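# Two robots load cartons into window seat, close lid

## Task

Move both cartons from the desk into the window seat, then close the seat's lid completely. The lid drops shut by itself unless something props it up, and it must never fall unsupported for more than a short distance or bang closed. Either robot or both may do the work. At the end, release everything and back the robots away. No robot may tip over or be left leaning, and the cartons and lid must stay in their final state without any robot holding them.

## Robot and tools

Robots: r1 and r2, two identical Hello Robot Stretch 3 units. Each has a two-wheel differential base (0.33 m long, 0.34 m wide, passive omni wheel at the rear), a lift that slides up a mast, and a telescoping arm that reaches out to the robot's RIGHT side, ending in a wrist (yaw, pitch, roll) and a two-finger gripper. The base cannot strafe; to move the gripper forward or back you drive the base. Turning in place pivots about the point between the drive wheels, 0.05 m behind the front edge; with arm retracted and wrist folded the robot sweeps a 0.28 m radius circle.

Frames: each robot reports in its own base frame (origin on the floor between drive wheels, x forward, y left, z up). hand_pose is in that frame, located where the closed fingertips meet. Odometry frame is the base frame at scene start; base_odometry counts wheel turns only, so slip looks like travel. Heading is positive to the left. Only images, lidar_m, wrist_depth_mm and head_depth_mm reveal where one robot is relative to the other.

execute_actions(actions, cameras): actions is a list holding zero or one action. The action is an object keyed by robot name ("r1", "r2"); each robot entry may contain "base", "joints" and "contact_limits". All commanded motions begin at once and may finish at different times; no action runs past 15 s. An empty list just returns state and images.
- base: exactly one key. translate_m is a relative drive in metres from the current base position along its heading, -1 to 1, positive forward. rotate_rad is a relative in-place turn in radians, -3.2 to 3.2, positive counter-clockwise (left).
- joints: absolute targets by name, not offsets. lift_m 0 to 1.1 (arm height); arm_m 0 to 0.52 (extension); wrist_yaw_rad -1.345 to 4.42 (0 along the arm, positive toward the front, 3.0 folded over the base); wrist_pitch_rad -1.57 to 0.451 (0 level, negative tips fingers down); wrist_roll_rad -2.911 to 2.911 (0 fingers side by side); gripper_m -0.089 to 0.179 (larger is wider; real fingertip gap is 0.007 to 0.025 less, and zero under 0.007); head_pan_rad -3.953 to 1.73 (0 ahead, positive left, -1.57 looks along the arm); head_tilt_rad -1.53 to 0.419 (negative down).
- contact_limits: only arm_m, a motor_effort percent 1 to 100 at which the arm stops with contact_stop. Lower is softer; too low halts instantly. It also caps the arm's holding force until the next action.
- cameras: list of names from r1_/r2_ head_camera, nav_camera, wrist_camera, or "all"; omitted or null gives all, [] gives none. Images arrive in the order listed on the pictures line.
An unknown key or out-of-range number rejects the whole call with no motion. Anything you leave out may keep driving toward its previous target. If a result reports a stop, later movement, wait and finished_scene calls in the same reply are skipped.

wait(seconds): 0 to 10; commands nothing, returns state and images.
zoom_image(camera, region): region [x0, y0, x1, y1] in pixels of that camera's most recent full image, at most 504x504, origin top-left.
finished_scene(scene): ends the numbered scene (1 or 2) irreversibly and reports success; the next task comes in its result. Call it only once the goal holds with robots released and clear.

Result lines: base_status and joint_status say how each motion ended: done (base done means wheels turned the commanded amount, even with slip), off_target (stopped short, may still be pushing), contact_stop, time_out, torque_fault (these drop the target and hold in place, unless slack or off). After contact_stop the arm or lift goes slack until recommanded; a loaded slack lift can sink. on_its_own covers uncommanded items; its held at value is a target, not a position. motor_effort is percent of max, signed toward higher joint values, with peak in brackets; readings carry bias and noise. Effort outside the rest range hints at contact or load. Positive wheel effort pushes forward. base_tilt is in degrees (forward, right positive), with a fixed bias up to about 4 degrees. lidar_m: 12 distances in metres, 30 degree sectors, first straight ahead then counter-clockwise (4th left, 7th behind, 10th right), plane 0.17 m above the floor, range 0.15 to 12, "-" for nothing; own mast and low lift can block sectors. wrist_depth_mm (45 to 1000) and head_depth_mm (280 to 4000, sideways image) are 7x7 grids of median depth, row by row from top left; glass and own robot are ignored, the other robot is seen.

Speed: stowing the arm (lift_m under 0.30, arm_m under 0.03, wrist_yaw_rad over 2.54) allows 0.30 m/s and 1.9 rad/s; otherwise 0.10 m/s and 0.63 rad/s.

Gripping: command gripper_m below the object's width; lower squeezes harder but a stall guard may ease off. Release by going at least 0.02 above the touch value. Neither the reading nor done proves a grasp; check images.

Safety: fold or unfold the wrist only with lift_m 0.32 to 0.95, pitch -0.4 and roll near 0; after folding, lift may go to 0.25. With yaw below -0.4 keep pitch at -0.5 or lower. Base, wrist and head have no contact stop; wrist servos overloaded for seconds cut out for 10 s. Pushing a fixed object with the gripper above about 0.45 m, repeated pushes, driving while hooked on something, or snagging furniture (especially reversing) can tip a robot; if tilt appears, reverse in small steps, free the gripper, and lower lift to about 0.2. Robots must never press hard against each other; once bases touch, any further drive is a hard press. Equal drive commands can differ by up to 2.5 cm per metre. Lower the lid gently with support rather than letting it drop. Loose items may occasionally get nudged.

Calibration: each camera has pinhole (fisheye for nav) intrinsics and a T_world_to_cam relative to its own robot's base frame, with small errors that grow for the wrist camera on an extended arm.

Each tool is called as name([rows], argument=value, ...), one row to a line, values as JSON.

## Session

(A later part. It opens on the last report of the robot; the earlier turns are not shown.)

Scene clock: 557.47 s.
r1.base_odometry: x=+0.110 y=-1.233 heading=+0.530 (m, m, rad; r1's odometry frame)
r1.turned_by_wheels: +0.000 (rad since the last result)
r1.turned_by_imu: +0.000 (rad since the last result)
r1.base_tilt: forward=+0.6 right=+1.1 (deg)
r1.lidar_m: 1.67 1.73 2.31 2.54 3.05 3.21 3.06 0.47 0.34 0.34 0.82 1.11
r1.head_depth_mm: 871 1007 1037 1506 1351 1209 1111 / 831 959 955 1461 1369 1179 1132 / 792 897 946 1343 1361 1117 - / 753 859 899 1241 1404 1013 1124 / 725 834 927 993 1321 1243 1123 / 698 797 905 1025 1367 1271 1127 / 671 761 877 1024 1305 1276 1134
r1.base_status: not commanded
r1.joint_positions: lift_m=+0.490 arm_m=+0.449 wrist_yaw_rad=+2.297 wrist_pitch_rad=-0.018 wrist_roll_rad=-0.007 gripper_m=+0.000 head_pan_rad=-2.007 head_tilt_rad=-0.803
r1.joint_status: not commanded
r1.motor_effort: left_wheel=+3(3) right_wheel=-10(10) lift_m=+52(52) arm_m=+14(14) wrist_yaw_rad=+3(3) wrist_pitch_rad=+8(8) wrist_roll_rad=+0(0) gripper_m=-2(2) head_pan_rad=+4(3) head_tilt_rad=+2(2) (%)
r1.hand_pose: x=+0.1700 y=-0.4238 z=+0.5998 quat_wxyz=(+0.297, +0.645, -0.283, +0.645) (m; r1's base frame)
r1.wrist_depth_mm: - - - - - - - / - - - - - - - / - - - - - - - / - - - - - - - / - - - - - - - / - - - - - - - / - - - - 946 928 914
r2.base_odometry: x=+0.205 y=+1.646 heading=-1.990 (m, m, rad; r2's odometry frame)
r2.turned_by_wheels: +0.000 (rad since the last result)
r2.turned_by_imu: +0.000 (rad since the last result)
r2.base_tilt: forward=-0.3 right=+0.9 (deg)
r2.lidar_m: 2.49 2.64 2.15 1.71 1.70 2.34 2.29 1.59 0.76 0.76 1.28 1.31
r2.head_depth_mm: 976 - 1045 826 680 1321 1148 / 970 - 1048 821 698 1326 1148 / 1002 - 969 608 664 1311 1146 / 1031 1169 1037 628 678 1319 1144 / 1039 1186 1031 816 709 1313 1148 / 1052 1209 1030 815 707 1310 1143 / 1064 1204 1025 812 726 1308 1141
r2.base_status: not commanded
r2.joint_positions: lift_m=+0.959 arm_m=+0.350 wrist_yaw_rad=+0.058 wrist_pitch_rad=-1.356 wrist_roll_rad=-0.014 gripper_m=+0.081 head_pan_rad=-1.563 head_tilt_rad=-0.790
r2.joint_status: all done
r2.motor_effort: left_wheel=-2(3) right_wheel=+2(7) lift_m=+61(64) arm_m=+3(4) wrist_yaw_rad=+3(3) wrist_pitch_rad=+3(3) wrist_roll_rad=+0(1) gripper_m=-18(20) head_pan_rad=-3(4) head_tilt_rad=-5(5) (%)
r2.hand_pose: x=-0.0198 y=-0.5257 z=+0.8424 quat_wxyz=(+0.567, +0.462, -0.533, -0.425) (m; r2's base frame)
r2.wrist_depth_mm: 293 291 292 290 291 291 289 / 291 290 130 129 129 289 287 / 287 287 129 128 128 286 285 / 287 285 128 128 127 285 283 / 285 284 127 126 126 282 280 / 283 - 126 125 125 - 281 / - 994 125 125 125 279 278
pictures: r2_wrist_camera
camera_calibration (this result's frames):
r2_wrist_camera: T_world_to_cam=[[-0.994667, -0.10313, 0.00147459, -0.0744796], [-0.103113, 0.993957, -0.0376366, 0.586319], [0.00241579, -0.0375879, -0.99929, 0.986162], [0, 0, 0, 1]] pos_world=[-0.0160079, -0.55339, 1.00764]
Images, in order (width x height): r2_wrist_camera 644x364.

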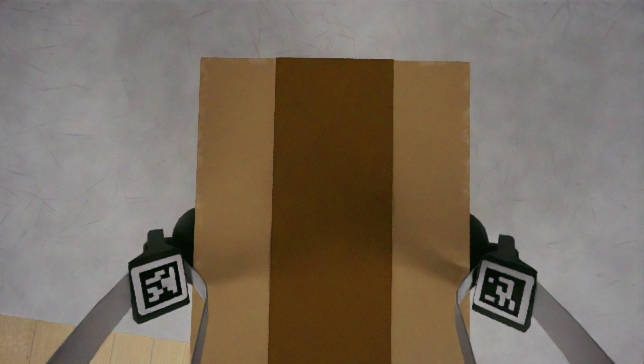

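execute_actions([
  {"r2":{"base":{"rotate_rad":1.36},"joints":{"wrist_yaw_rad":0,"head_pan_rad":0.2,"head_tilt_rad":-0.7}}},
], cameras=[])

execute_actions([
  {"r2":{"base":{"translate_m":1.0},"joints":{"lift_m":0.61}}},
], cameras=["r2_nav_camera"])

execute_actions([
  {"r2":{"base":{"translate_m":0.63}}},
], cameras=["r2_nav_camera"])

Scene clock: 572.50 s.
r1.base_odometry: x=+0.110 y=-1.233 heading=+0.530 (m, m, rad; r1's odometry frame)
r1.turned_by_wheels: +0.000 (rad since the last result)
r1.turned_by_imu: +0.000 (rad since the last result)
r1.base_tilt: forward=+0.7 right=+1.0 (deg)
r1.lidar_m: 1.67 1.72 2.32 2.54 1.84 3.21 3.06 0.47 0.34 0.34 0.82 1.11
r1.head_depth_mm: 874 1000 1035 1508 1351 1217 1111 / 832 956 953 1460 1360 1181 1132 / 793 895 944 1340 1367 1122 - / 754 859 901 1241 1399 1013 1122 / 724 833 926 996 1317 1241 1123 / 699 798 907 1024 1369 1267 1125 / 672 763 879 1026 1304 1274 1134
r1.base_status: not commanded
r1.joint_positions: lift_m=+0.490 arm_m=+0.449 wrist_yaw_rad=+2.297 wrist_pitch_rad=-0.018 wrist_roll_rad=-0.007 gripper_m=+0.000 head_pan_rad=-2.007 head_tilt_rad=-0.803
r1.joint_status: not commanded
r1.motor_effort: left_wheel=+3(3) right_wheel=-10(10) lift_m=+52(52) arm_m=+14(14) wrist_yaw_rad=+2(2) wrist_pitch_rad=+8(8) wrist_roll_rad=+0(0) gripper_m=-2(2) head_pan_rad=+3(3) head_tilt_rad=+3(2) (%)
r1.hand_pose: x=+0.1700 y=-0.4238 z=+0.5998 quat_wxyz=(+0.297, +0.645, -0.283, +0.645) (m; r1's base frame)
r1.wrist_depth_mm: - - - - - - - / - - - - - - - / - - - - - - - / - - - - - - - / - - - - - - - / - - - - - - - / - - - - 933 959 920
r2.base_odometry: x=+0.205 y=+1.646 heading=-0.630 (m, m, rad; r2's odometry frame)
r2.turned_by_wheels: +1.360 (rad since the last result)
r2.turned_by_imu: +1.374 (rad since the last result)
r2.base_tilt: forward=-0.3 right=+0.9 (deg)
r2.lidar_m: 2.10 1.70 2.51 2.29 2.02 1.32 0.76 1.22 1.32 2.49 2.51 2.83
r2.head_depth_mm: 2135 2274 2300 2095 1671 1389 1187 / 2145 2295 2306 2063 1662 1385 1184 / 2183 2329 2299 2066 1658 1381 1182 / 2174 2362 2339 2076 1656 1373 1178 / 2179 2317 2314 2013 1643 1373 1174 / 2231 1634 2588 1976 1649 1372 1172 / 2225 2528 2707 2043 1628 1361 1174
r2.base_status: done
r2.joint_positions: lift_m=+0.959 arm_m=+0.350 wrist_yaw_rad=+0.002 wrist_pitch_rad=-1.356 wrist_roll_rad=-0.014 gripper_m=+0.081 head_pan_rad=+0.193 head_tilt_rad=-0.705
r2.joint_status: all done
r2.motor_effort: left_wheel=-1(8) right_wheel=+1(9) lift_m=+62(61) arm_m=+3(3) wrist_yaw_rad=-1(1) wrist_pitch_rad=+3(3) wrist_roll_rad=+0(0) gripper_m=-18(18) head_pan_rad=+4(42) head_tilt_rad=+2(14) (%)
r2.hand_pose: x=-0.0216 y=-0.5258 z=+0.8424 quat_wxyz=(+0.555, +0.447, -0.546, -0.440) (m; r2's base frame)
r2.wrist_depth_mm: - - - - - - - / - - 130 129 129 - - / - - 129 128 128 - - / - - 128 127 127 - - / - - 127 126 126 - 997 / - - 126 125 126 - - / - - 125 125 124 991 985
pictures: none
No camera images: the call's "cameras" was empty. Leave "cameras" out to get every camera's image.

Scene clock: 583.57 s.
r1.base_odometry: x=+0.110 y=-1.233 heading=+0.530 (m, m, rad; r1's odometry frame)
r1.turned_by_wheels: +0.000 (rad since the last result)
r1.turned_by_imu: +0.000 (rad since the last result)
r1.base_tilt: forward=+0.6 right=+1.0 (deg)
r1.lidar_m: 1.67 1.72 2.31 2.54 1.00 1.04 3.07 0.47 0.34 0.34 0.83 1.11
r1.head_depth_mm: 875 1007 1034 1502 1360 1213 1113 / 832 960 954 1468 1363 1179 1133 / 792 895 952 1340 1373 1123 - / 754 859 898 1243 1390 1011 1122 / 725 835 921 994 1321 1243 1123 / 699 797 907 1027 1356 1272 1128 / 671 763 881 1025 1309 1271 1134
r1.base_status: not commanded
r1.joint_positions: lift_m=+0.490 arm_m=+0.449 wrist_yaw_rad=+2.297 wrist_pitch_rad=-0.018 wrist_roll_rad=-0.007 gripper_m=+0.000 head_pan_rad=-2.007 head_tilt_rad=-0.803
r1.joint_status: not commanded
r1.motor_effort: left_wheel=+3(3) right_wheel=-9(9) lift_m=+52(52) arm_m=+14(14) wrist_yaw_rad=+1(3) wrist_pitch_rad=+8(8) wrist_roll_rad=+0(0) gripper_m=-2(3) head_pan_rad=+2(3) head_tilt_rad=+2(2) (%)
r1.hand_pose: x=+0.1700 y=-0.4238 z=+0.5998 quat_wxyz=(+0.297, +0.645, -0.283, +0.645) (m; r1's base frame)
r1.wrist_depth_mm: - - - - - - - / - - - - - - - / - - - - - - - / - - - - - - - / - - - - - - - / - - - - - - - / - - - - 975 959 934
r2.base_odometry: x=+1.013 y=+1.057 heading=-0.630 (m, m, rad; r2's odometry frame)
r2.turned_by_wheels: +0.000 (rad since the last result)
r2.turned_by_imu: +0.002 (rad since the last result)
r2.base_tilt: forward=-0.3 right=+0.9 (deg)
r2.lidar_m: 1.10 1.11 0.93 2.44 2.47 2.41 1.76 1.98 2.56 2.34 2.35 1.21
r2.head_depth_mm: 1294 1418 1517 1776 1538 1388 1186 / 1309 1435 1533 1830 1530 1384 1190 / 1317 1454 1560 1848 1561 1381 1178 / 1331 1444 1592 1861 1574 1372 1181 / 1336 1455 1598 1846 1555 1374 1179 / 1343 1463 1636 1871 1580 1374 1175 / 1371 1489 1695 1588 1568 1314 1171
r2.base_status: done
r2.joint_positions: lift_m=+0.610 arm_m=+0.350 wrist_yaw_rad=+0.002 wrist_pitch_rad=-1.356 wrist_roll_rad=-0.014 gripper_m=+0.081 head_pan_rad=+0.193 head_tilt_rad=-0.704
r2.joint_status: all done
r2.motor_effort: left_wheel=-2(4) right_wheel=+2(8) lift_m=+27(55) arm_m=+3(3) wrist_yaw_rad=-1(2) wrist_pitch_rad=+3(3) wrist_roll_rad=+0(0) gripper_m=-19(18) head_pan_rad=+3(3) head_tilt_rad=+3(3) (%)
r2.hand_pose: x=-0.0216 y=-0.5258 z=+0.4936 quat_wxyz=(+0.555, +0.447, -0.546, -0.440) (m; r2's base frame)
r2.wrist_depth_mm: 678 677 672 665 667 671 668 / 674 673 130 129 129 681 670 / 673 671 129 128 128 666 676 / 667 661 128 127 127 672 660 / 667 659 127 126 126 654 654 / 655 - 126 125 125 - 657 / 647 657 125 125 124 643 643
pictures: r2_nav_camera (sideways: a quarter turn counterclockwise sets it upright)
camera_calibration (this result's frames):
r2_nav_camera: T_world_to_cam=[[0.61714, 0.0939643, 0.781222, -0.977613], [0.154337, -0.988013, -0.00308473, 0.0509463], [0.771568, 0.122475, -0.624245, 0.773423], [0, 0, 0, 1]] pos_world=[-0.00128763, 0.0474709, 1.2467]
Images, in order (width x height): r2_nav_camera 672x504.

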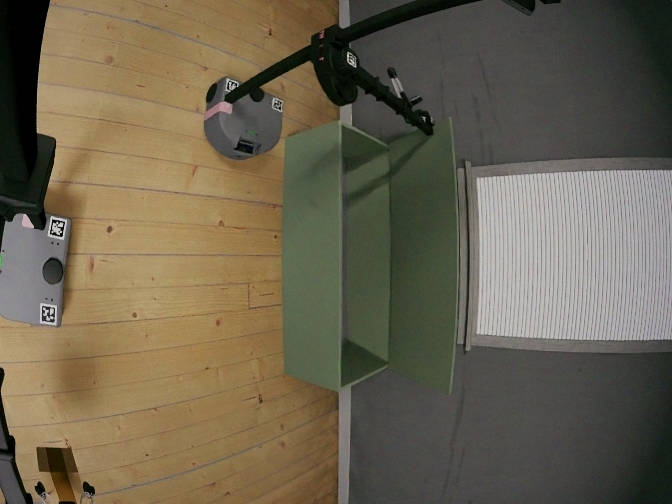

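Scene clock: 590.93 s.
r1.base_odometry: x=+0.110 y=-1.233 heading=+0.530 (m, m, rad; r1's odometry frame)
r1.turned_by_wheels: +0.000 (rad since the last result)
r1.turned_by_imu: +0.000 (rad since the last result)
r1.base_tilt: forward=+0.7 right=+0.9 (deg)
r1.lidar_m: 1.67 1.73 2.32 2.53 3.04 0.72 0.72 0.47 0.34 0.34 0.82 1.11
r1.head_depth_mm: 875 1002 1039 1506 1357 1211 1114 / 832 958 952 1461 1359 1178 1133 / 794 894 947 1341 1363 1121 - / 755 859 897 1241 1402 1014 1122 / 724 834 922 991 1318 1243 1122 / 699 799 905 1022 1363 1265 1127 / 672 763 878 1023 1306 1275 1134
r1.base_status: not commanded
r1.joint_positions: lift_m=+0.490 arm_m=+0.449 wrist_yaw_rad=+2.297 wrist_pitch_rad=-0.018 wrist_roll_rad=-0.007 gripper_m=+0.000 head_pan_rad=-2.007 head_tilt_rad=-0.803
r1.joint_status: not commanded
r1.motor_effort: left_wheel=+3(3) right_wheel=-10(10) lift_m=+52(52) arm_m=+14(14) wrist_yaw_rad=+4(3) wrist_pitch_rad=+8(8) wrist_roll_rad=+0(0) gripper_m=-3(3) head_pan_rad=+4(3) head_tilt_rad=+3(2) (%)
r1.hand_pose: x=+0.1700 y=-0.4238 z=+0.5998 quat_wxyz=(+0.297, +0.645, -0.283, +0.645) (m; r1's base frame)
r1.wrist_depth_mm: - - - - - - - / - - - - - - - / - - - - - - - / - - - - - - - / - - - - - - - / - - - - - - - / - - - - 947 929 917
r2.base_odometry: x=+1.522 y=+0.686 heading=-0.630 (m, m, rad; r2's odometry frame)
r2.turned_by_wheels: +0.000 (rad since the last result)
r2.turned_by_imu: +0.001 (rad since the last result)
r2.base_tilt: forward=-0.3 right=+0.9 (deg)
r2.lidar_m: 0.48 0.48 0.60 0.78 2.56 3.08 2.39 2.50 2.46 2.24 1.63 0.52
r2.head_depth_mm: 764 857 953 943 1313 1294 1006 / 771 866 966 954 1334 1258 1024 / 776 872 976 972 1347 1312 1051 / 785 880 982 992 1377 1312 1070 / 792 890 989 971 1393 1305 1102 / 795 899 1001 981 1413 1309 1108 / 802 901 1005 1002 1444 1303 1105
r2.base_status: done
r2.joint_positions: lift_m=+0.610 arm_m=+0.350 wrist_yaw_rad=+0.002 wrist_pitch_rad=-1.356 wrist_roll_rad=-0.014 gripper_m=+0.081 head_pan_rad=+0.193 head_tilt_rad=-0.704
r2.joint_status: not commanded
r2.motor_effort: left_wheel=-2(3) right_wheel=+2(8) lift_m=+26(27) arm_m=+3(3) wrist_yaw_rad=-2(2) wrist_pitch_rad=+3(3) wrist_roll_rad=-1(1) gripper_m=-18(18) head_pan_rad=+4(2) head_tilt_rad=+2(3) (%)
r2.hand_pose: x=-0.0216 y=-0.5258 z=+0.4936 quat_wxyz=(+0.555, +0.447, -0.546, -0.440) (m; r2's base frame)
r2.wrist_depth_mm: 680 677 675 679 674 674 675 / 681 676 130 129 129 667 683 / 674 666 129 128 128 661 663 / 663 662 128 127 128 662 657 / 663 662 127 126 127 658 669 / 657 - 126 125 125 - 655 / 616 653 125 125 124 646 641
pictures: r2_nav_camera (sideways: a quarter turn counterclockwise sets it upright)
camera_calibration (this result's frames):
r2_nav_camera: T_world_to_cam=[[0.617096, 0.0939563, 0.781258, -0.977659], [0.154339, -0.988013, -0.00308691, 0.0509491], [0.771604, 0.122483, -0.6242, 0.773365], [0, 0, 0, 1]] pos_world=[-0.00128455, 0.0474715, 1.2467]
Images, in order (width x height): r2_nav_camera 672x504.

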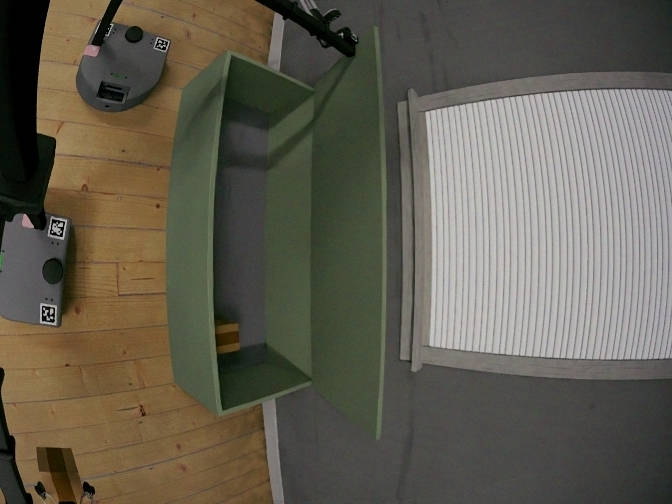

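execute_actions([
  {"r2":{"base":{"rotate_rad":1.73},"joints":{"arm_m":0.45,"head_pan_rad":-1.57,"head_tilt_rad":-1.0}}},
], cameras=["r2_head_camera","r2_wrist_camera"])

execute_actions([
  {"r2":{"joints":{"lift_m":0.265}}},
], cameras=["r2_wrist_camera"])

Scene clock: 602.77 s.
r1.base_odometry: x=+0.110 y=-1.233 heading=+0.530 (m, m, rad; r1's odometry frame)
r1.turned_by_wheels: +0.000 (rad since the last result)
r1.turned_by_imu: +0.000 (rad since the last result)
r1.base_tilt: forward=+0.7 right=+1.1 (deg)
r1.lidar_m: 1.67 1.72 2.32 2.53 3.02 0.94 0.83 0.47 0.34 0.34 0.82 1.11
r1.head_depth_mm: 873 1006 1036 1505 1359 1211 1112 / 830 961 953 1452 1363 1176 1138 / 793 892 946 1339 1366 1121 - / 752 859 901 1240 1397 1010 1119 / 723 836 925 996 1321 1247 1128 / 699 799 907 1025 1365 1271 1125 / 671 762 882 1025 1309 1269 1132
r1.base_status: not commanded
r1.joint_positions: lift_m=+0.490 arm_m=+0.449 wrist_yaw_rad=+2.297 wrist_pitch_rad=-0.018 wrist_roll_rad=-0.007 gripper_m=+0.000 head_pan_rad=-2.007 head_tilt_rad=-0.803
r1.joint_status: not commanded
r1.motor_effort: left_wheel=+3(3) right_wheel=-10(10) lift_m=+52(52) arm_m=+14(14) wrist_yaw_rad=+2(2) wrist_pitch_rad=+8(8) wrist_roll_rad=+0(0) gripper_m=-2(3) head_pan_rad=+4(3) head_tilt_rad=+3(2) (%)
r1.hand_pose: x=+0.1700 y=-0.4238 z=+0.5998 quat_wxyz=(+0.297, +0.645, -0.283, +0.645) (m; r1's base frame)
r1.wrist_depth_mm: - - - - - - - / - - - - - - - / - - - - - - - / - - - - - - - / - - - - - - - / - - - - - - - / - - - - - 946 914
r2.base_odometry: x=+1.522 y=+0.686 heading=+1.100 (m, m, rad; r2's odometry frame)
r2.turned_by_wheels: +1.730 (rad since the last result)
r2.turned_by_imu: +1.748 (rad since the last result)
r2.base_tilt: forward=-0.3 right=+0.9 (deg)
r2.lidar_m: 0.78 2.64 2.93 2.40 2.92 2.32 2.24 1.36 0.50 0.48 0.50 0.68
r2.head_depth_mm: 843 918 1098 1404 1171 1226 1114 / 849 924 1038 1427 - - - / 852 927 - 1388 1197 1222 - / 858 894 1106 1187 1159 1224 - / 865 899 1165 1460 1170 1216 1100 / 871 908 1186 1450 1188 1222 1099 / 876 919 1200 1452 1213 1219 1095
r2.base_status: done
r2.joint_positions: lift_m=+0.610 arm_m=+0.450 wrist_yaw_rad=+0.001 wrist_pitch_rad=-1.356 wrist_roll_rad=-0.014 gripper_m=+0.081 head_pan_rad=-1.563 head_tilt_rad=-0.988
r2.joint_status: all done
r2.motor_effort: left_wheel=-1(9) right_wheel=+1(8) lift_m=+27(27) arm_m=+3(4) wrist_yaw_rad=-1(2) wrist_pitch_rad=+3(3) wrist_roll_rad=+0(1) gripper_m=-18(19) head_pan_rad=-4(45) head_tilt_rad=-6(28) (%)
r2.hand_pose: x=-0.0216 y=-0.6257 z=+0.4936 quat_wxyz=(+0.555, +0.447, -0.546, -0.441) (m; r2's base frame)
r2.wrist_depth_mm: 573 559 557 557 541 533 493 / 605 606 130 129 129 610 515 / 599 606 129 128 128 594 508 / 605 590 128 127 127 471 517 / 598 601 127 126 127 481 511 / 495 - 126 125 125 - 478 / 345 329 125 125 125 332 366
pictures: r2_head_camera (sideways: a quarter turn clockwise sets it upright), r2_wrist_camera
camera_calibration (this result's frames):
r2_head_camera: T_world_to_cam=[[-0.0449265, 0.804045, -0.592868, 0.786031], [0.998559, 0.0535733, -0.00301322, -0.000773013], [0.0293391, -0.592149, -0.805294, 1.00971], [0, 0, 0, 1]] pos_world=[0.00646148, -0.0340632, 1.27912]
r2_wrist_camera: T_world_to_cam=[[-0.998938, -0.0460567, 0.00146455, -0.0504217], [-0.0460793, 0.998242, -0.0372809, 0.67611], [0.000255059, -0.0373088, -0.999304, 0.633936], [0, 0, 0, 1]] pos_world=[-0.0193752, -0.653592, 0.658775]
Images, in order (width x height): r2_head_camera 896x504, r2_wrist_camera 644x364.

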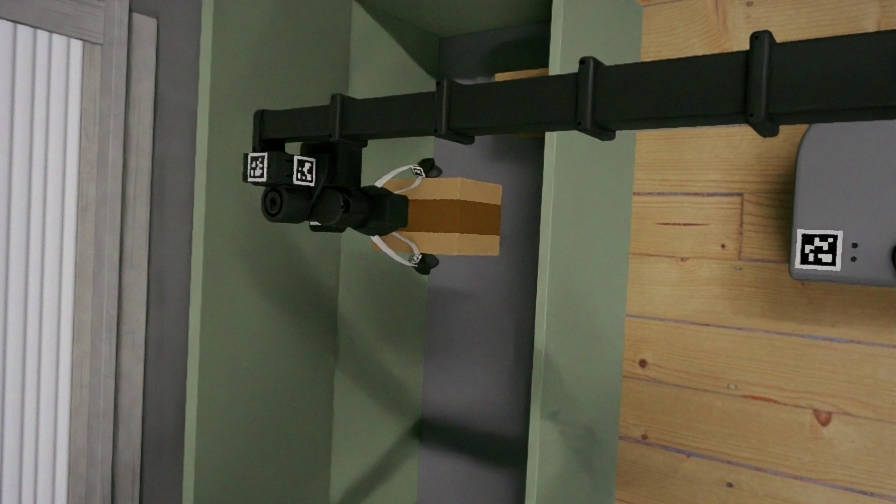

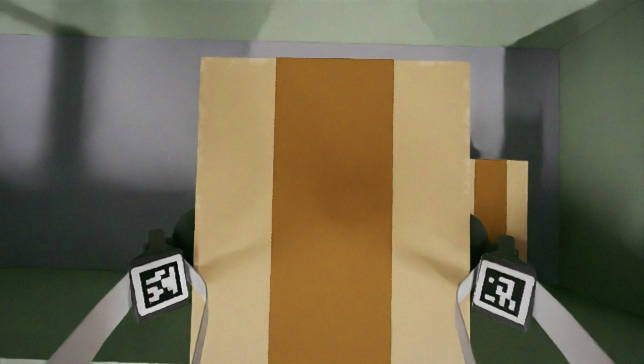

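Scene clock: 606.73 s.
r1.base_odometry: x=+0.110 y=-1.233 heading=+0.530 (m, m, rad; r1's odometry frame)
r1.turned_by_wheels: +0.000 (rad since the last result)
r1.turned_by_imu: +0.000 (rad since the last result)
r1.base_tilt: forward=+0.5 right=+1.2 (deg)
r1.lidar_m: 1.67 1.72 2.31 2.54 3.04 0.94 0.83 0.47 0.34 0.34 0.83 1.11
r1.head_depth_mm: 873 1007 1037 1514 1358 1215 1113 / 831 958 954 1453 1363 1172 1130 / 794 893 947 1340 1370 1118 - / 756 858 898 1237 1396 1015 1121 / 724 836 925 993 1320 1244 1121 / 698 799 906 1026 1359 1273 1128 / 670 760 880 1028 1304 1273 1135
r1.base_status: not commanded
r1.joint_positions: lift_m=+0.490 arm_m=+0.449 wrist_yaw_rad=+2.297 wrist_pitch_rad=-0.018 wrist_roll_rad=-0.007 gripper_m=+0.000 head_pan_rad=-2.007 head_tilt_rad=-0.803
r1.joint_status: not commanded
r1.motor_effort: left_wheel=+3(3) right_wheel=-10(10) lift_m=+52(52) arm_m=+14(14) wrist_yaw_rad=+1(2) wrist_pitch_rad=+8(8) wrist_roll_rad=+0(0) gripper_m=-2(2) head_pan_rad=+4(3) head_tilt_rad=+2(2) (%)
r1.hand_pose: x=+0.1700 y=-0.4238 z=+0.5998 quat_wxyz=(+0.297, +0.645, -0.283, +0.645) (m; r1's base frame)
r1.wrist_depth_mm: - - - - - - - / - - - - - - - / - - - - - - - / - - - - - - - / - - - - - - - / - - - - - - - / - - - - 949 950 904
r2.base_odometry: x=+1.522 y=+0.686 heading=+1.100 (m, m, rad; r2's odometry frame)
r2.turned_by_wheels: +0.000 (rad since the last result)
r2.turned_by_imu: +0.000 (rad since the last result)
r2.base_tilt: forward=-0.4 right=+0.9 (deg)
r2.lidar_m: 0.78 2.64 2.93 2.40 2.93 2.33 2.24 1.36 0.50 0.48 0.50 0.68
r2.head_depth_mm: 844 916 1095 1405 1162 1225 1106 / 848 920 1114 1436 1183 1228 1133 / 857 929 1131 1454 1203 1227 - / 858 894 1146 1458 1152 1220 - / 868 899 1166 1466 1169 1222 1101 / 869 908 1186 1455 1190 1221 1102 / 876 923 1206 1456 1213 1218 1098
r2.base_status: not commanded
r2.joint_positions: lift_m=+0.265 arm_m=+0.450 wrist_yaw_rad=+0.001 wrist_pitch_rad=-1.356 wrist_roll_rad=-0.014 gripper_m=+0.081 head_pan_rad=-1.563 head_tilt_rad=-0.988
r2.joint_status: all done
r2.motor_effort: left_wheel=-1(1) right_wheel=+1(1) lift_m=+27(28) arm_m=+3(3) wrist_yaw_rad=+0(0) wrist_pitch_rad=+3(3) wrist_roll_rad=+0(1) gripper_m=-18(17) head_pan_rad=-4(4) head_tilt_rad=-7(6) (%)
r2.hand_pose: x=-0.0216 y=-0.6257 z=+0.1486 quat_wxyz=(+0.555, +0.447, -0.546, -0.441) (m; r2's base frame)
r2.wrist_depth_mm: 255 253 252 250 253 253 250 / 252 250 130 129 129 249 249 / 252 251 129 128 128 249 236 / 249 249 128 127 128 246 223 / 248 245 127 127 126 245 223 / 245 - 126 125 126 - 220 / 245 242 125 124 125 243 209
pictures: r2_wrist_camera
camera_calibration (this result's frames):
r2_wrist_camera: T_world_to_cam=[[-0.998938, -0.0460573, 0.0014645, -0.0499168], [-0.0460799, 0.998242, -0.0372808, 0.663248], [0.000255126, -0.0373087, -0.999304, 0.289182], [0, 0, 0, 1]] pos_world=[-0.0193752, -0.653592, 0.31378]
Images, in order (width x height): r2_wrist_camera 644x364.

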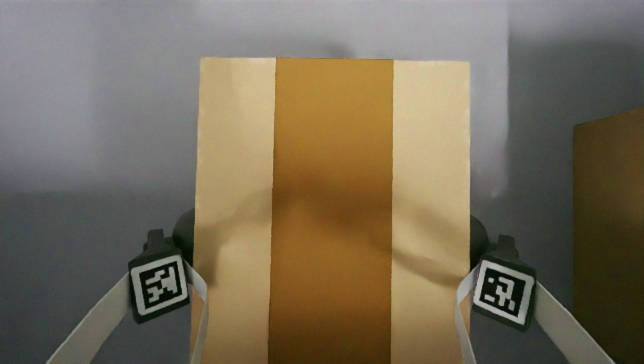

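execute_actions([
  {"r2":{"joints":{"gripper_m":0.16}}},
], cameras=[])

execute_actions([
  {"r2":{"joints":{"lift_m":0.53}}},
], cameras=[])

execute_actions([
  {"r1":{"joints":{"lift_m":0.47,"arm_m":0.39,"head_tilt_rad":-1.0},"contact_limits":{"arm_m":45}},"r2":{"joints":{"arm_m":0.25,"head_pan_rad":-0.5,"head_tilt_rad":-0.75}}},
], cameras=[])

execute_actions([
  {"r1":{"joints":{"lift_m":0.42,"arm_m":0.30},"contact_limits":{"arm_m":45}},"r2":{"joints":{"arm_m":0.05}}},
], cameras=[])

execute_actions([
  {"r1":{"joints":{"lift_m":0.36,"arm_m":0.24},"contact_limits":{"arm_m":45}}},
], cameras=["r1_head_camera","r2_head_camera"])

Scene clock: 620.47 s.
r1.base_odometry: x=+0.110 y=-1.233 heading=+0.530 (m, m, rad; r1's odometry frame)
r1.turned_by_wheels: +0.000 (rad since the last result)
r1.turned_by_imu: +0.000 (rad since the last result)
r1.base_tilt: forward=+0.7 right=+1.2 (deg)
r1.lidar_m: 1.67 1.72 2.32 2.55 3.04 0.94 0.83 0.47 0.34 0.34 0.83 1.11
r1.head_depth_mm: 873 1008 1038 1503 1356 1213 1113 / 832 959 955 1466 1361 1171 1134 / 790 895 948 1338 1372 1119 - / 754 859 902 1244 1393 1012 1119 / 724 836 926 994 1320 1243 1131 / 699 798 906 1021 1362 1268 1131 / 670 763 879 1022 1300 1271 1138
r1.base_status: not commanded
r1.joint_positions: lift_m=+0.490 arm_m=+0.449 wrist_yaw_rad=+2.297 wrist_pitch_rad=-0.018 wrist_roll_rad=-0.007 gripper_m=+0.000 head_pan_rad=-2.007 head_tilt_rad=-0.803
r1.joint_status: not commanded
r1.motor_effort: left_wheel=+3(3) right_wheel=-9(10) lift_m=+52(52) arm_m=+14(14) wrist_yaw_rad=+3(2) wrist_pitch_rad=+8(8) wrist_roll_rad=+0(0) gripper_m=-3(2) head_pan_rad=+4(3) head_tilt_rad=+3(2) (%)
r1.hand_pose: x=+0.1700 y=-0.4238 z=+0.5998 quat_wxyz=(+0.297, +0.645, -0.283, +0.645) (m; r1's base frame)
r1.wrist_depth_mm: - - - - - - - / - - - - - - - / - - - - - - - / - - - - - - - / - - - - - - - / - - - - - - - / - - - - 963 934 915
r2.base_odometry: x=+1.522 y=+0.686 heading=+1.100 (m, m, rad; r2's odometry frame)
r2.turned_by_wheels: +0.000 (rad since the last result)
r2.turned_by_imu: +0.000 (rad since the last result)
r2.base_tilt: forward=-0.3 right=+0.9 (deg)
r2.lidar_m: 0.77 2.64 2.93 2.40 2.92 2.33 2.25 1.36 0.50 0.48 0.50 0.68
r2.head_depth_mm: 843 917 1092 1404 1163 1222 1100 / 850 924 1107 1437 1185 1215 1127 / 856 926 1129 1454 1207 1221 - / 858 930 1147 1462 1155 1225 - / 869 902 1166 1469 1165 1218 1100 / 871 910 1186 1457 1191 1220 1105 / 875 923 1205 1454 1211 1218 1096
r2.base_status: not commanded
r2.joint_positions: lift_m=+0.265 arm_m=+0.450 wrist_yaw_rad=+0.001 wrist_pitch_rad=-1.356 wrist_roll_rad=-0.014 gripper_m=+0.160 head_pan_rad=-1.563 head_tilt_rad=-0.988
r2.joint_status: all done
r2.motor_effort: left_wheel=-1(1) right_wheel=+2(1) lift_m=+26(26) arm_m=+3(3) wrist_yaw_rad=-1(0) wrist_pitch_rad=+3(3) wrist_roll_rad=-1(1) gripper_m=+1(91) head_pan_rad=-4(3) head_tilt_rad=-6(6) (%)
r2.hand_pose: x=-0.0216 y=-0.6257 z=+0.1486 quat_wxyz=(+0.555, +0.447, -0.546, -0.441) (m; r2's base frame)
r2.wrist_depth_mm: 254 254 254 252 253 252 252 / 254 254 132 131 131 251 250 / 252 253 131 130 130 248 237 / 250 249 130 129 129 246 224 / 248 249 129 128 129 247 223 / 247 - 128 128 128 243 210 / 246 243 127 127 127 242 241
pictures: none
No camera images: the call's "cameras" was empty. Leave "cameras" out to get every camera's image.

Scene clock: 623.70 s.
r1.base_odometry: x=+0.110 y=-1.233 heading=+0.530 (m, m, rad; r1's odometry frame)
r1.turned_by_wheels: +0.000 (rad since the last result)
r1.turned_by_imu: +0.000 (rad since the last result)
r1.base_tilt: forward=+0.7 right=+1.1 (deg)
r1.lidar_m: 1.67 1.72 2.32 2.54 3.03 0.94 0.83 0.47 0.34 0.34 0.82 1.11
r1.head_depth_mm: 873 1008 1037 1510 1361 1206 1112 / 830 957 955 1455 1363 1177 1138 / 792 896 951 1337 1372 1122 - / 754 859 899 1242 1403 1011 1117 / 723 836 925 993 1318 1240 1123 / 700 796 905 1022 1361 1267 1130 / 671 762 879 1025 1305 1273 1130
r1.base_status: not commanded
r1.joint_positions: lift_m=+0.490 arm_m=+0.449 wrist_yaw_rad=+2.297 wrist_pitch_rad=-0.018 wrist_roll_rad=-0.007 gripper_m=+0.000 head_pan_rad=-2.007 head_tilt_rad=-0.803
r1.joint_status: not commanded
r1.motor_effort: left_wheel=+3(3) right_wheel=-10(10) lift_m=+52(51) arm_m=+14(14) wrist_yaw_rad=+3(3) wrist_pitch_rad=+8(8) wrist_roll_rad=+0(0) gripper_m=-2(2) head_pan_rad=+3(3) head_tilt_rad=+2(2) (%)
r1.hand_pose: x=+0.1700 y=-0.4238 z=+0.5998 quat_wxyz=(+0.297, +0.645, -0.283, +0.645) (m; r1's base frame)
r1.wrist_depth_mm: - - - - - - - / - - - - - - - / - - - - - - - / - - - - - - - / - - - - - - - / - - - - - - - / - - - - 968 968 929
r2.base_odometry: x=+1.522 y=+0.686 heading=+1.100 (m, m, rad; r2's odometry frame)
r2.turned_by_wheels: +0.000 (rad since the last result)
r2.turned_by_imu: +0.000 (rad since the last result)
r2.base_tilt: forward=-0.4 right=+0.9 (deg)
r2.lidar_m: 0.77 2.64 2.92 2.40 2.93 2.33 2.24 1.36 0.50 0.48 0.50 0.68
r2.head_depth_mm: 843 915 1094 1403 1164 1221 1102 / 849 920 1040 1431 1177 - - / 854 925 984 1448 1203 1221 - / 860 930 1138 1454 1157 1221 - / 866 900 1164 1460 1173 1223 1102 / 872 909 1188 1448 1189 1227 1099 / 874 924 1204 1459 1214 1214 1102
r2.base_status: not commanded
r2.joint_positions: lift_m=+0.529 arm_m=+0.450 wrist_yaw_rad=+0.001 wrist_pitch_rad=-1.356 wrist_roll_rad=-0.014 gripper_m=+0.160 head_pan_rad=-1.563 head_tilt_rad=-0.988
r2.joint_status: all done
r2.motor_effort: left_wheel=-1(1) right_wheel=+1(1) lift_m=+55(55) arm_m=+3(3) wrist_yaw_rad=+0(0) wrist_pitch_rad=+3(3) wrist_roll_rad=+0(1) gripper_m=+0(1) head_pan_rad=-3(4) head_tilt_rad=-6(6) (%)
r2.hand_pose: x=-0.0216 y=-0.6257 z=+0.4126 quat_wxyz=(+0.555, +0.447, -0.546, -0.441) (m; r2's base frame)
r2.wrist_depth_mm: 534 531 522 519 521 533 495 / 528 523 523 520 516 523 520 / 522 520 522 516 518 516 510 / 523 520 516 397 521 396 488 / 517 521 512 392 512 390 487 / 506 - 513 438 508 458 481 / 327 329 337 343 351 357 348
pictures: none
No camera images: the call's "cameras" was empty. Leave "cameras" out to get every camera's image.

Scene clock: 626.40 s.
r1.base_odometry: x=+0.110 y=-1.233 heading=+0.530 (m, m, rad; r1's odometry frame)
r1.turned_by_wheels: -0.001 (rad since the last result)
r1.turned_by_imu: -0.001 (rad since the last result)
r1.base_tilt: forward=+0.6 right=+1.2 (deg)
r1.lidar_m: 1.67 1.72 2.32 2.54 3.04 0.94 0.83 0.47 0.34 0.34 0.83 1.11
r1.head_depth_mm: 973 1101 1487 1375 1286 1191 - / 922 1042 1422 1383 1250 1206 - / 856 1006 1310 1388 1170 - - / 791 983 1214 1397 1150 1214 1074 / 778 939 996 1354 1309 1202 1098 / 756 891 1032 1413 1324 1205 1104 / 723 844 1009 1259 1317 1213 1106
r1.base_status: not commanded
r1.joint_positions: lift_m=+0.470 arm_m=+0.390 wrist_yaw_rad=+2.297 wrist_pitch_rad=-0.018 wrist_roll_rad=-0.007 gripper_m=+0.000 head_pan_rad=-2.007 head_tilt_rad=-0.987
r1.joint_status: all done
r1.motor_effort: left_wheel=-3(4) right_wheel=+7(10) lift_m=+53(51) arm_m=+4(14) wrist_yaw_rad=+1(3) wrist_pitch_rad=+8(8) wrist_roll_rad=+0(0) gripper_m=-3(2) head_pan_rad=+4(3) head_tilt_rad=-9(33) (%)
r1.contact_limits: arm_m 36 (drawing in: default 22, maximum 36; extending or still: default 29, maximum 48)
r1.hand_pose: x=+0.1699 y=-0.3647 z=+0.5798 quat_wxyz=(+0.297, +0.645, -0.283, +0.645) (m; r1's base frame)
r1.wrist_depth_mm: - - - - - - - / - - - - - - - / - - - - - - - / - - - - - - - / - - - - - - - / - - - - - - - / - - - 967 949 925 882
r2.base_odometry: x=+1.522 y=+0.686 heading=+1.100 (m, m, rad; r2's odometry frame)
r2.turned_by_wheels: +0.000 (rad since the last result)
r2.turned_by_imu: +0.000 (rad since the last result)
r2.base_tilt: forward=-0.4 right=+0.9 (deg)
r2.lidar_m: 0.78 2.63 2.92 2.39 2.92 2.33 2.24 1.36 0.50 0.48 0.50 0.68
r2.head_depth_mm: 1148 1235 1281 1390 1473 1287 975 / 1313 1428 1446 1599 1467 1087 1140 / 1531 1678 1786 1886 1278 1286 1158 / 1824 2064 2246 1833 1591 1308 1158 / 2240 2537 2503 1829 1393 1230 1160 / 2226 2493 2476 921 1334 1200 1156 / 2141 2382 2505 817 1176 1299 1152
r2.base_status: not commanded
r2.joint_positions: lift_m=+0.529 arm_m=+0.250 wrist_yaw_rad=+0.001 wrist_pitch_rad=-1.356 wrist_roll_rad=-0.014 gripper_m=+0.160 head_pan_rad=-0.507 head_tilt_rad=-0.754
r2.joint_status: all done
r2.motor_effort: left_wheel=-1(1) right_wheel=+2(2) lift_m=+55(55) arm_m=-5(6) wrist_yaw_rad=-1(0) wrist_pitch_rad=+3(3) wrist_roll_rad=+0(0) gripper_m=+1(1) head_pan_rad=+3(42) head_tilt_rad=+2(23) (%)
r2.hand_pose: x=-0.0216 y=-0.4262 z=+0.4126 quat_wxyz=(+0.555, +0.447, -0.546, -0.441) (m; r2's base frame)
r2.wrist_depth_mm: 520 533 529 405 526 403 494 / 523 526 526 403 527 398 496 / 210 222 210 208 208 397 449 / 586 580 576 578 548 464 404 / 580 573 592 571 574 569 571 / 570 - 579 579 569 575 569 / 567 560 573 568 566 556 572
pictures: none
No camera images: the call's "cameras" was empty. Leave "cameras" out to get every camera's image.

Scene clock: 629.10 s.
r1.base_odometry: x=+0.110 y=-1.233 heading=+0.530 (m, m, rad; r1's odometry frame)
r1.turned_by_wheels: +0.000 (rad since the last result)
r1.turned_by_imu: +0.000 (rad since the last result)
r1.base_tilt: forward=+0.5 right=+1.2 (deg)
r1.lidar_m: 1.67 1.73 2.33 2.54 3.02 0.94 0.83 0.47 0.34 0.34 0.83 1.11
r1.head_depth_mm: 975 1162 1465 1378 1284 1186 - / 922 1125 1089 1382 1258 1205 - / 854 1056 1057 1394 1216 - - / 791 996 1036 1401 1184 1217 1081 / 777 940 1073 1103 1310 1203 1097 / 757 890 1074 1309 1305 1212 1101 / 723 843 1013 1272 1342 1199 1114
r1.base_status: not commanded
r1.joint_positions: lift_m=+0.419 arm_m=+0.300 wrist_yaw_rad=+2.297 wrist_pitch_rad=-0.018 wrist_roll_rad=-0.007 gripper_m=+0.000 head_pan_rad=-2.007 head_tilt_rad=-0.988
r1.joint_status: all done
r1.motor_effort: left_wheel=-3(5) right_wheel=+6(13) lift_m=+63(62) arm_m=+3(11) wrist_yaw_rad=+4(2) wrist_pitch_rad=+7(8) wrist_roll_rad=+0(0) gripper_m=-2(3) head_pan_rad=+4(4) head_tilt_rad=-8(9) (%)
r1.contact_limits: arm_m 36 (drawing in: default 22, maximum 36; extending or still: default 29, maximum 48)
r1.hand_pose: x=+0.1699 y=-0.2748 z=+0.5294 quat_wxyz=(+0.297, +0.645, -0.283, +0.645) (m; r1's base frame)
r1.wrist_depth_mm: - - - - - - - / - - - - - - - / - - - - - - - / - - - - - - - / - - - - - - - / - - - - - - - / 940 904 923 889 842 883 837
r2.base_odometry: x=+1.522 y=+0.686 heading=+1.100 (m, m, rad; r2's odometry frame)
r2.turned_by_wheels: +0.000 (rad since the last result)
r2.turned_by_imu: +0.000 (rad since the last result)
r2.base_tilt: forward=-0.3 right=+0.8 (deg)
r2.lidar_m: 0.78 2.64 2.93 2.40 2.93 2.32 2.24 1.36 0.50 0.48 0.50 0.68
r2.head_depth_mm: 1147 1237 1340 1402 1482 1284 971 / 1309 1421 1556 1542 1482 1083 1137 / 1523 1691 1857 1832 1279 1286 1161 / 1828 2040 2276 1831 1582 1312 1161 / 2250 2543 2512 1829 1382 1222 1154 / 2212 2517 2486 1931 1316 1191 1150 / 2142 2367 2490 906 1149 1303 1154
r2.base_status: not commanded
r2.joint_positions: lift_m=+0.529 arm_m=+0.050 wrist_yaw_rad=+0.001 wrist_pitch_rad=-1.356 wrist_roll_rad=-0.014 gripper_m=+0.160 head_pan_rad=-0.507 head_tilt_rad=-0.754
r2.joint_status: all done
r2.motor_effort: left_wheel=-1(1) right_wheel=+1(1) lift_m=+55(55) arm_m=-5(6) wrist_yaw_rad=+0(1) wrist_pitch_rad=+3(3) wrist_roll_rad=+0(1) gripper_m=+0(0) head_pan_rad=+3(4) head_tilt_rad=+2(2) (%)
r2.hand_pose: x=-0.0216 y=-0.2262 z=+0.4126 quat_wxyz=(+0.555, +0.447, -0.546, -0.441) (m; r2's base frame)
r2.wrist_depth_mm: 455 438 430 430 421 412 409 / 598 590 585 591 586 587 589 / 588 584 589 579 588 583 575 / 580 584 581 582 582 587 575 / 574 574 577 566 575 582 580 / 571 - 582 - - - 571 / 561 579 571 - - 568 560
pictures: none
No camera images: the call's "cameras" was empty. Leave "cameras" out to get every camera's image.

Scene clock: 630.70 s.
r1.base_odometry: x=+0.110 y=-1.233 heading=+0.530 (m, m, rad; r1's odometry frame)
r1.turned_by_wheels: +0.000 (rad since the last result)
r1.turned_by_imu: +0.000 (rad since the last result)
r1.base_tilt: forward=+0.5 right=+1.1 (deg)
r1.lidar_m: 1.67 1.73 2.32 2.54 3.03 0.94 0.83 0.47 0.34 0.34 0.83 1.11
r1.head_depth_mm: 976 1173 934 1380 1283 1189 - / 919 1126 968 1352 1253 1205 - / 852 1053 1039 1330 1199 - - / 790 994 1096 840 1160 1217 1079 / 778 942 1086 896 1286 1202 1102 / 757 889 1081 1366 1348 1210 1107 / 723 845 1015 1272 1338 1215 1109
r1.base_status: not commanded
r1.joint_positions: lift_m=+0.359 arm_m=+0.240 wrist_yaw_rad=+2.297 wrist_pitch_rad=-0.018 wrist_roll_rad=-0.007 gripper_m=+0.000 head_pan_rad=-2.007 head_tilt_rad=-0.988
r1.joint_status: all done
r1.motor_effort: left_wheel=-1(5) right_wheel=+5(15) lift_m=+70(69) arm_m=+0(4) wrist_yaw_rad=+2(2) wrist_pitch_rad=+8(8) wrist_roll_rad=+0(0) gripper_m=-2(2) head_pan_rad=+3(3) head_tilt_rad=-8(9) (%)
r1.contact_limits: arm_m 36 (drawing in: default 22, maximum 36; extending or still: default 29, maximum 48)
r1.hand_pose: x=+0.1699 y=-0.2151 z=+0.4692 quat_wxyz=(+0.297, +0.645, -0.283, +0.645) (m; r1's base frame)
r1.wrist_depth_mm: - - - - - - - / - - - - - - - / - - - - - - - / - - - - - - - / - - - - - - - / - - - - - - 961 / 886 853 816 809 757 758 727
r2.base_odometry: x=+1.522 y=+0.686 heading=+1.100 (m, m, rad; r2's odometry frame)
r2.turned_by_wheels: +0.000 (rad since the last result)
r2.turned_by_imu: +0.000 (rad since the last result)
r2.base_tilt: forward=-0.3 right=+0.8 (deg)
r2.lidar_m: 0.77 2.64 2.93 2.39 2.93 2.32 2.24 1.36 0.50 0.48 0.50 0.68
r2.head_depth_mm: 1148 1234 1338 1315 1401 1275 975 / 1305 1426 1560 1175 1474 1088 1144 / 1532 1689 1875 1322 1284 1288 1163 / 1827 2084 2257 1775 1584 1312 1161 / 2247 2531 2481 1882 1387 1232 1158 / 2214 2487 2489 1935 940 1199 1150 / 2125 2397 2484 1875 886 1301 1154
r2.base_status: not commanded
r2.joint_positions: lift_m=+0.529 arm_m=+0.050 wrist_yaw_rad=+0.001 wrist_pitch_rad=-1.356 wrist_roll_rad=-0.014 gripper_m=+0.160 head_pan_rad=-0.507 head_tilt_rad=-0.754
r2.joint_status: not commanded
r2.motor_effort: left_wheel=-1(1) right_wheel=+2(1) lift_m=+55(55) arm_m=-5(5) wrist_yaw_rad=-1(0) wrist_pitch_rad=+3(3) wrist_roll_rad=+0(0) gripper_m=-1(0) head_pan_rad=+4(3) head_tilt_rad=+3(2) (%)
r2.hand_pose: x=-0.0216 y=-0.2262 z=+0.4126 quat_wxyz=(+0.555, +0.447, -0.546, -0.441) (m; r2's base frame)
r2.wrist_depth_mm: 446 444 435 427 421 412 408 / 591 592 583 589 580 581 580 / 587 589 592 585 579 581 576 / 577 581 581 575 581 582 574 / 572 585 576 579 572 576 577 / 577 - 575 - - - 571 / 573 577 566 - - 564 566
pictures: r1_head_camera (sideways: a quarter turn clockwise sets it upright), r2_head_camera (sideways: a quarter turn clockwise sets it upright)
camera_calibration (this result's frames):
r1_head_camera: T_world_to_cam=[[0.348175, 0.788638, -0.506778, 0.680755], [0.919483, -0.392579, 0.0207937, -0.0305684], [-0.182552, -0.473214, -0.861826, 1.08698], [0, 0, 0, 1]] pos_world=[-0.0104837, -0.0344945, 1.28242]
r2_head_camera: T_world_to_cam=[[-0.583042, 0.279598, -0.762815, 1.01077], [0.446698, 0.894582, -0.0135301, 0.0162876], [0.678618, -0.348637, -0.646475, 0.799207], [0, 0, 0, 1]] pos_world=[0.0396908, -0.018547, 1.28792]
Images, in order (width x height): r1_head_camera 896x504, r2_head_camera 896x504.

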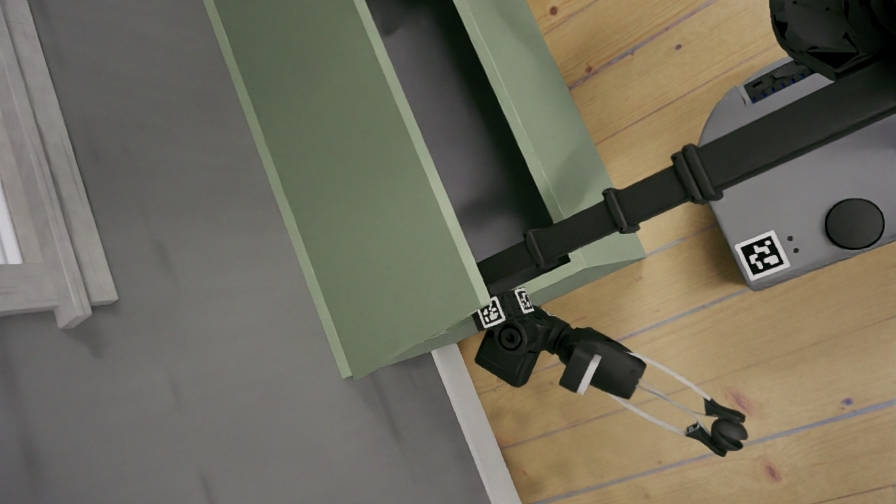

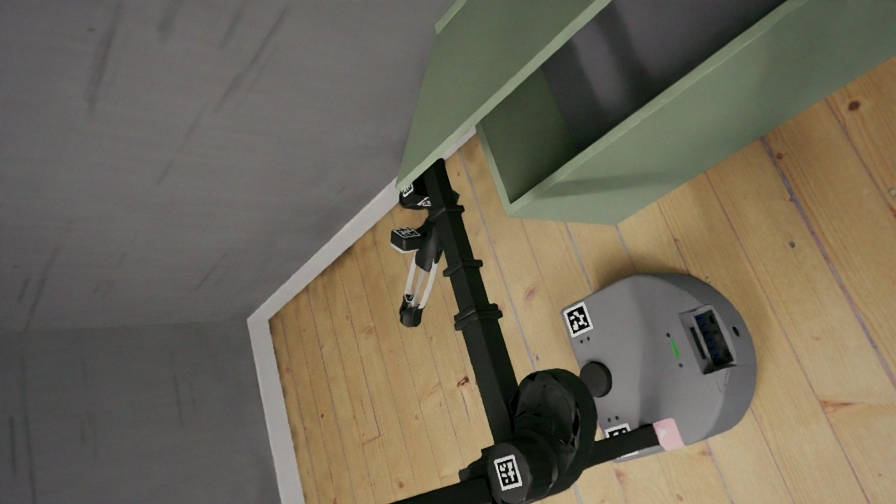

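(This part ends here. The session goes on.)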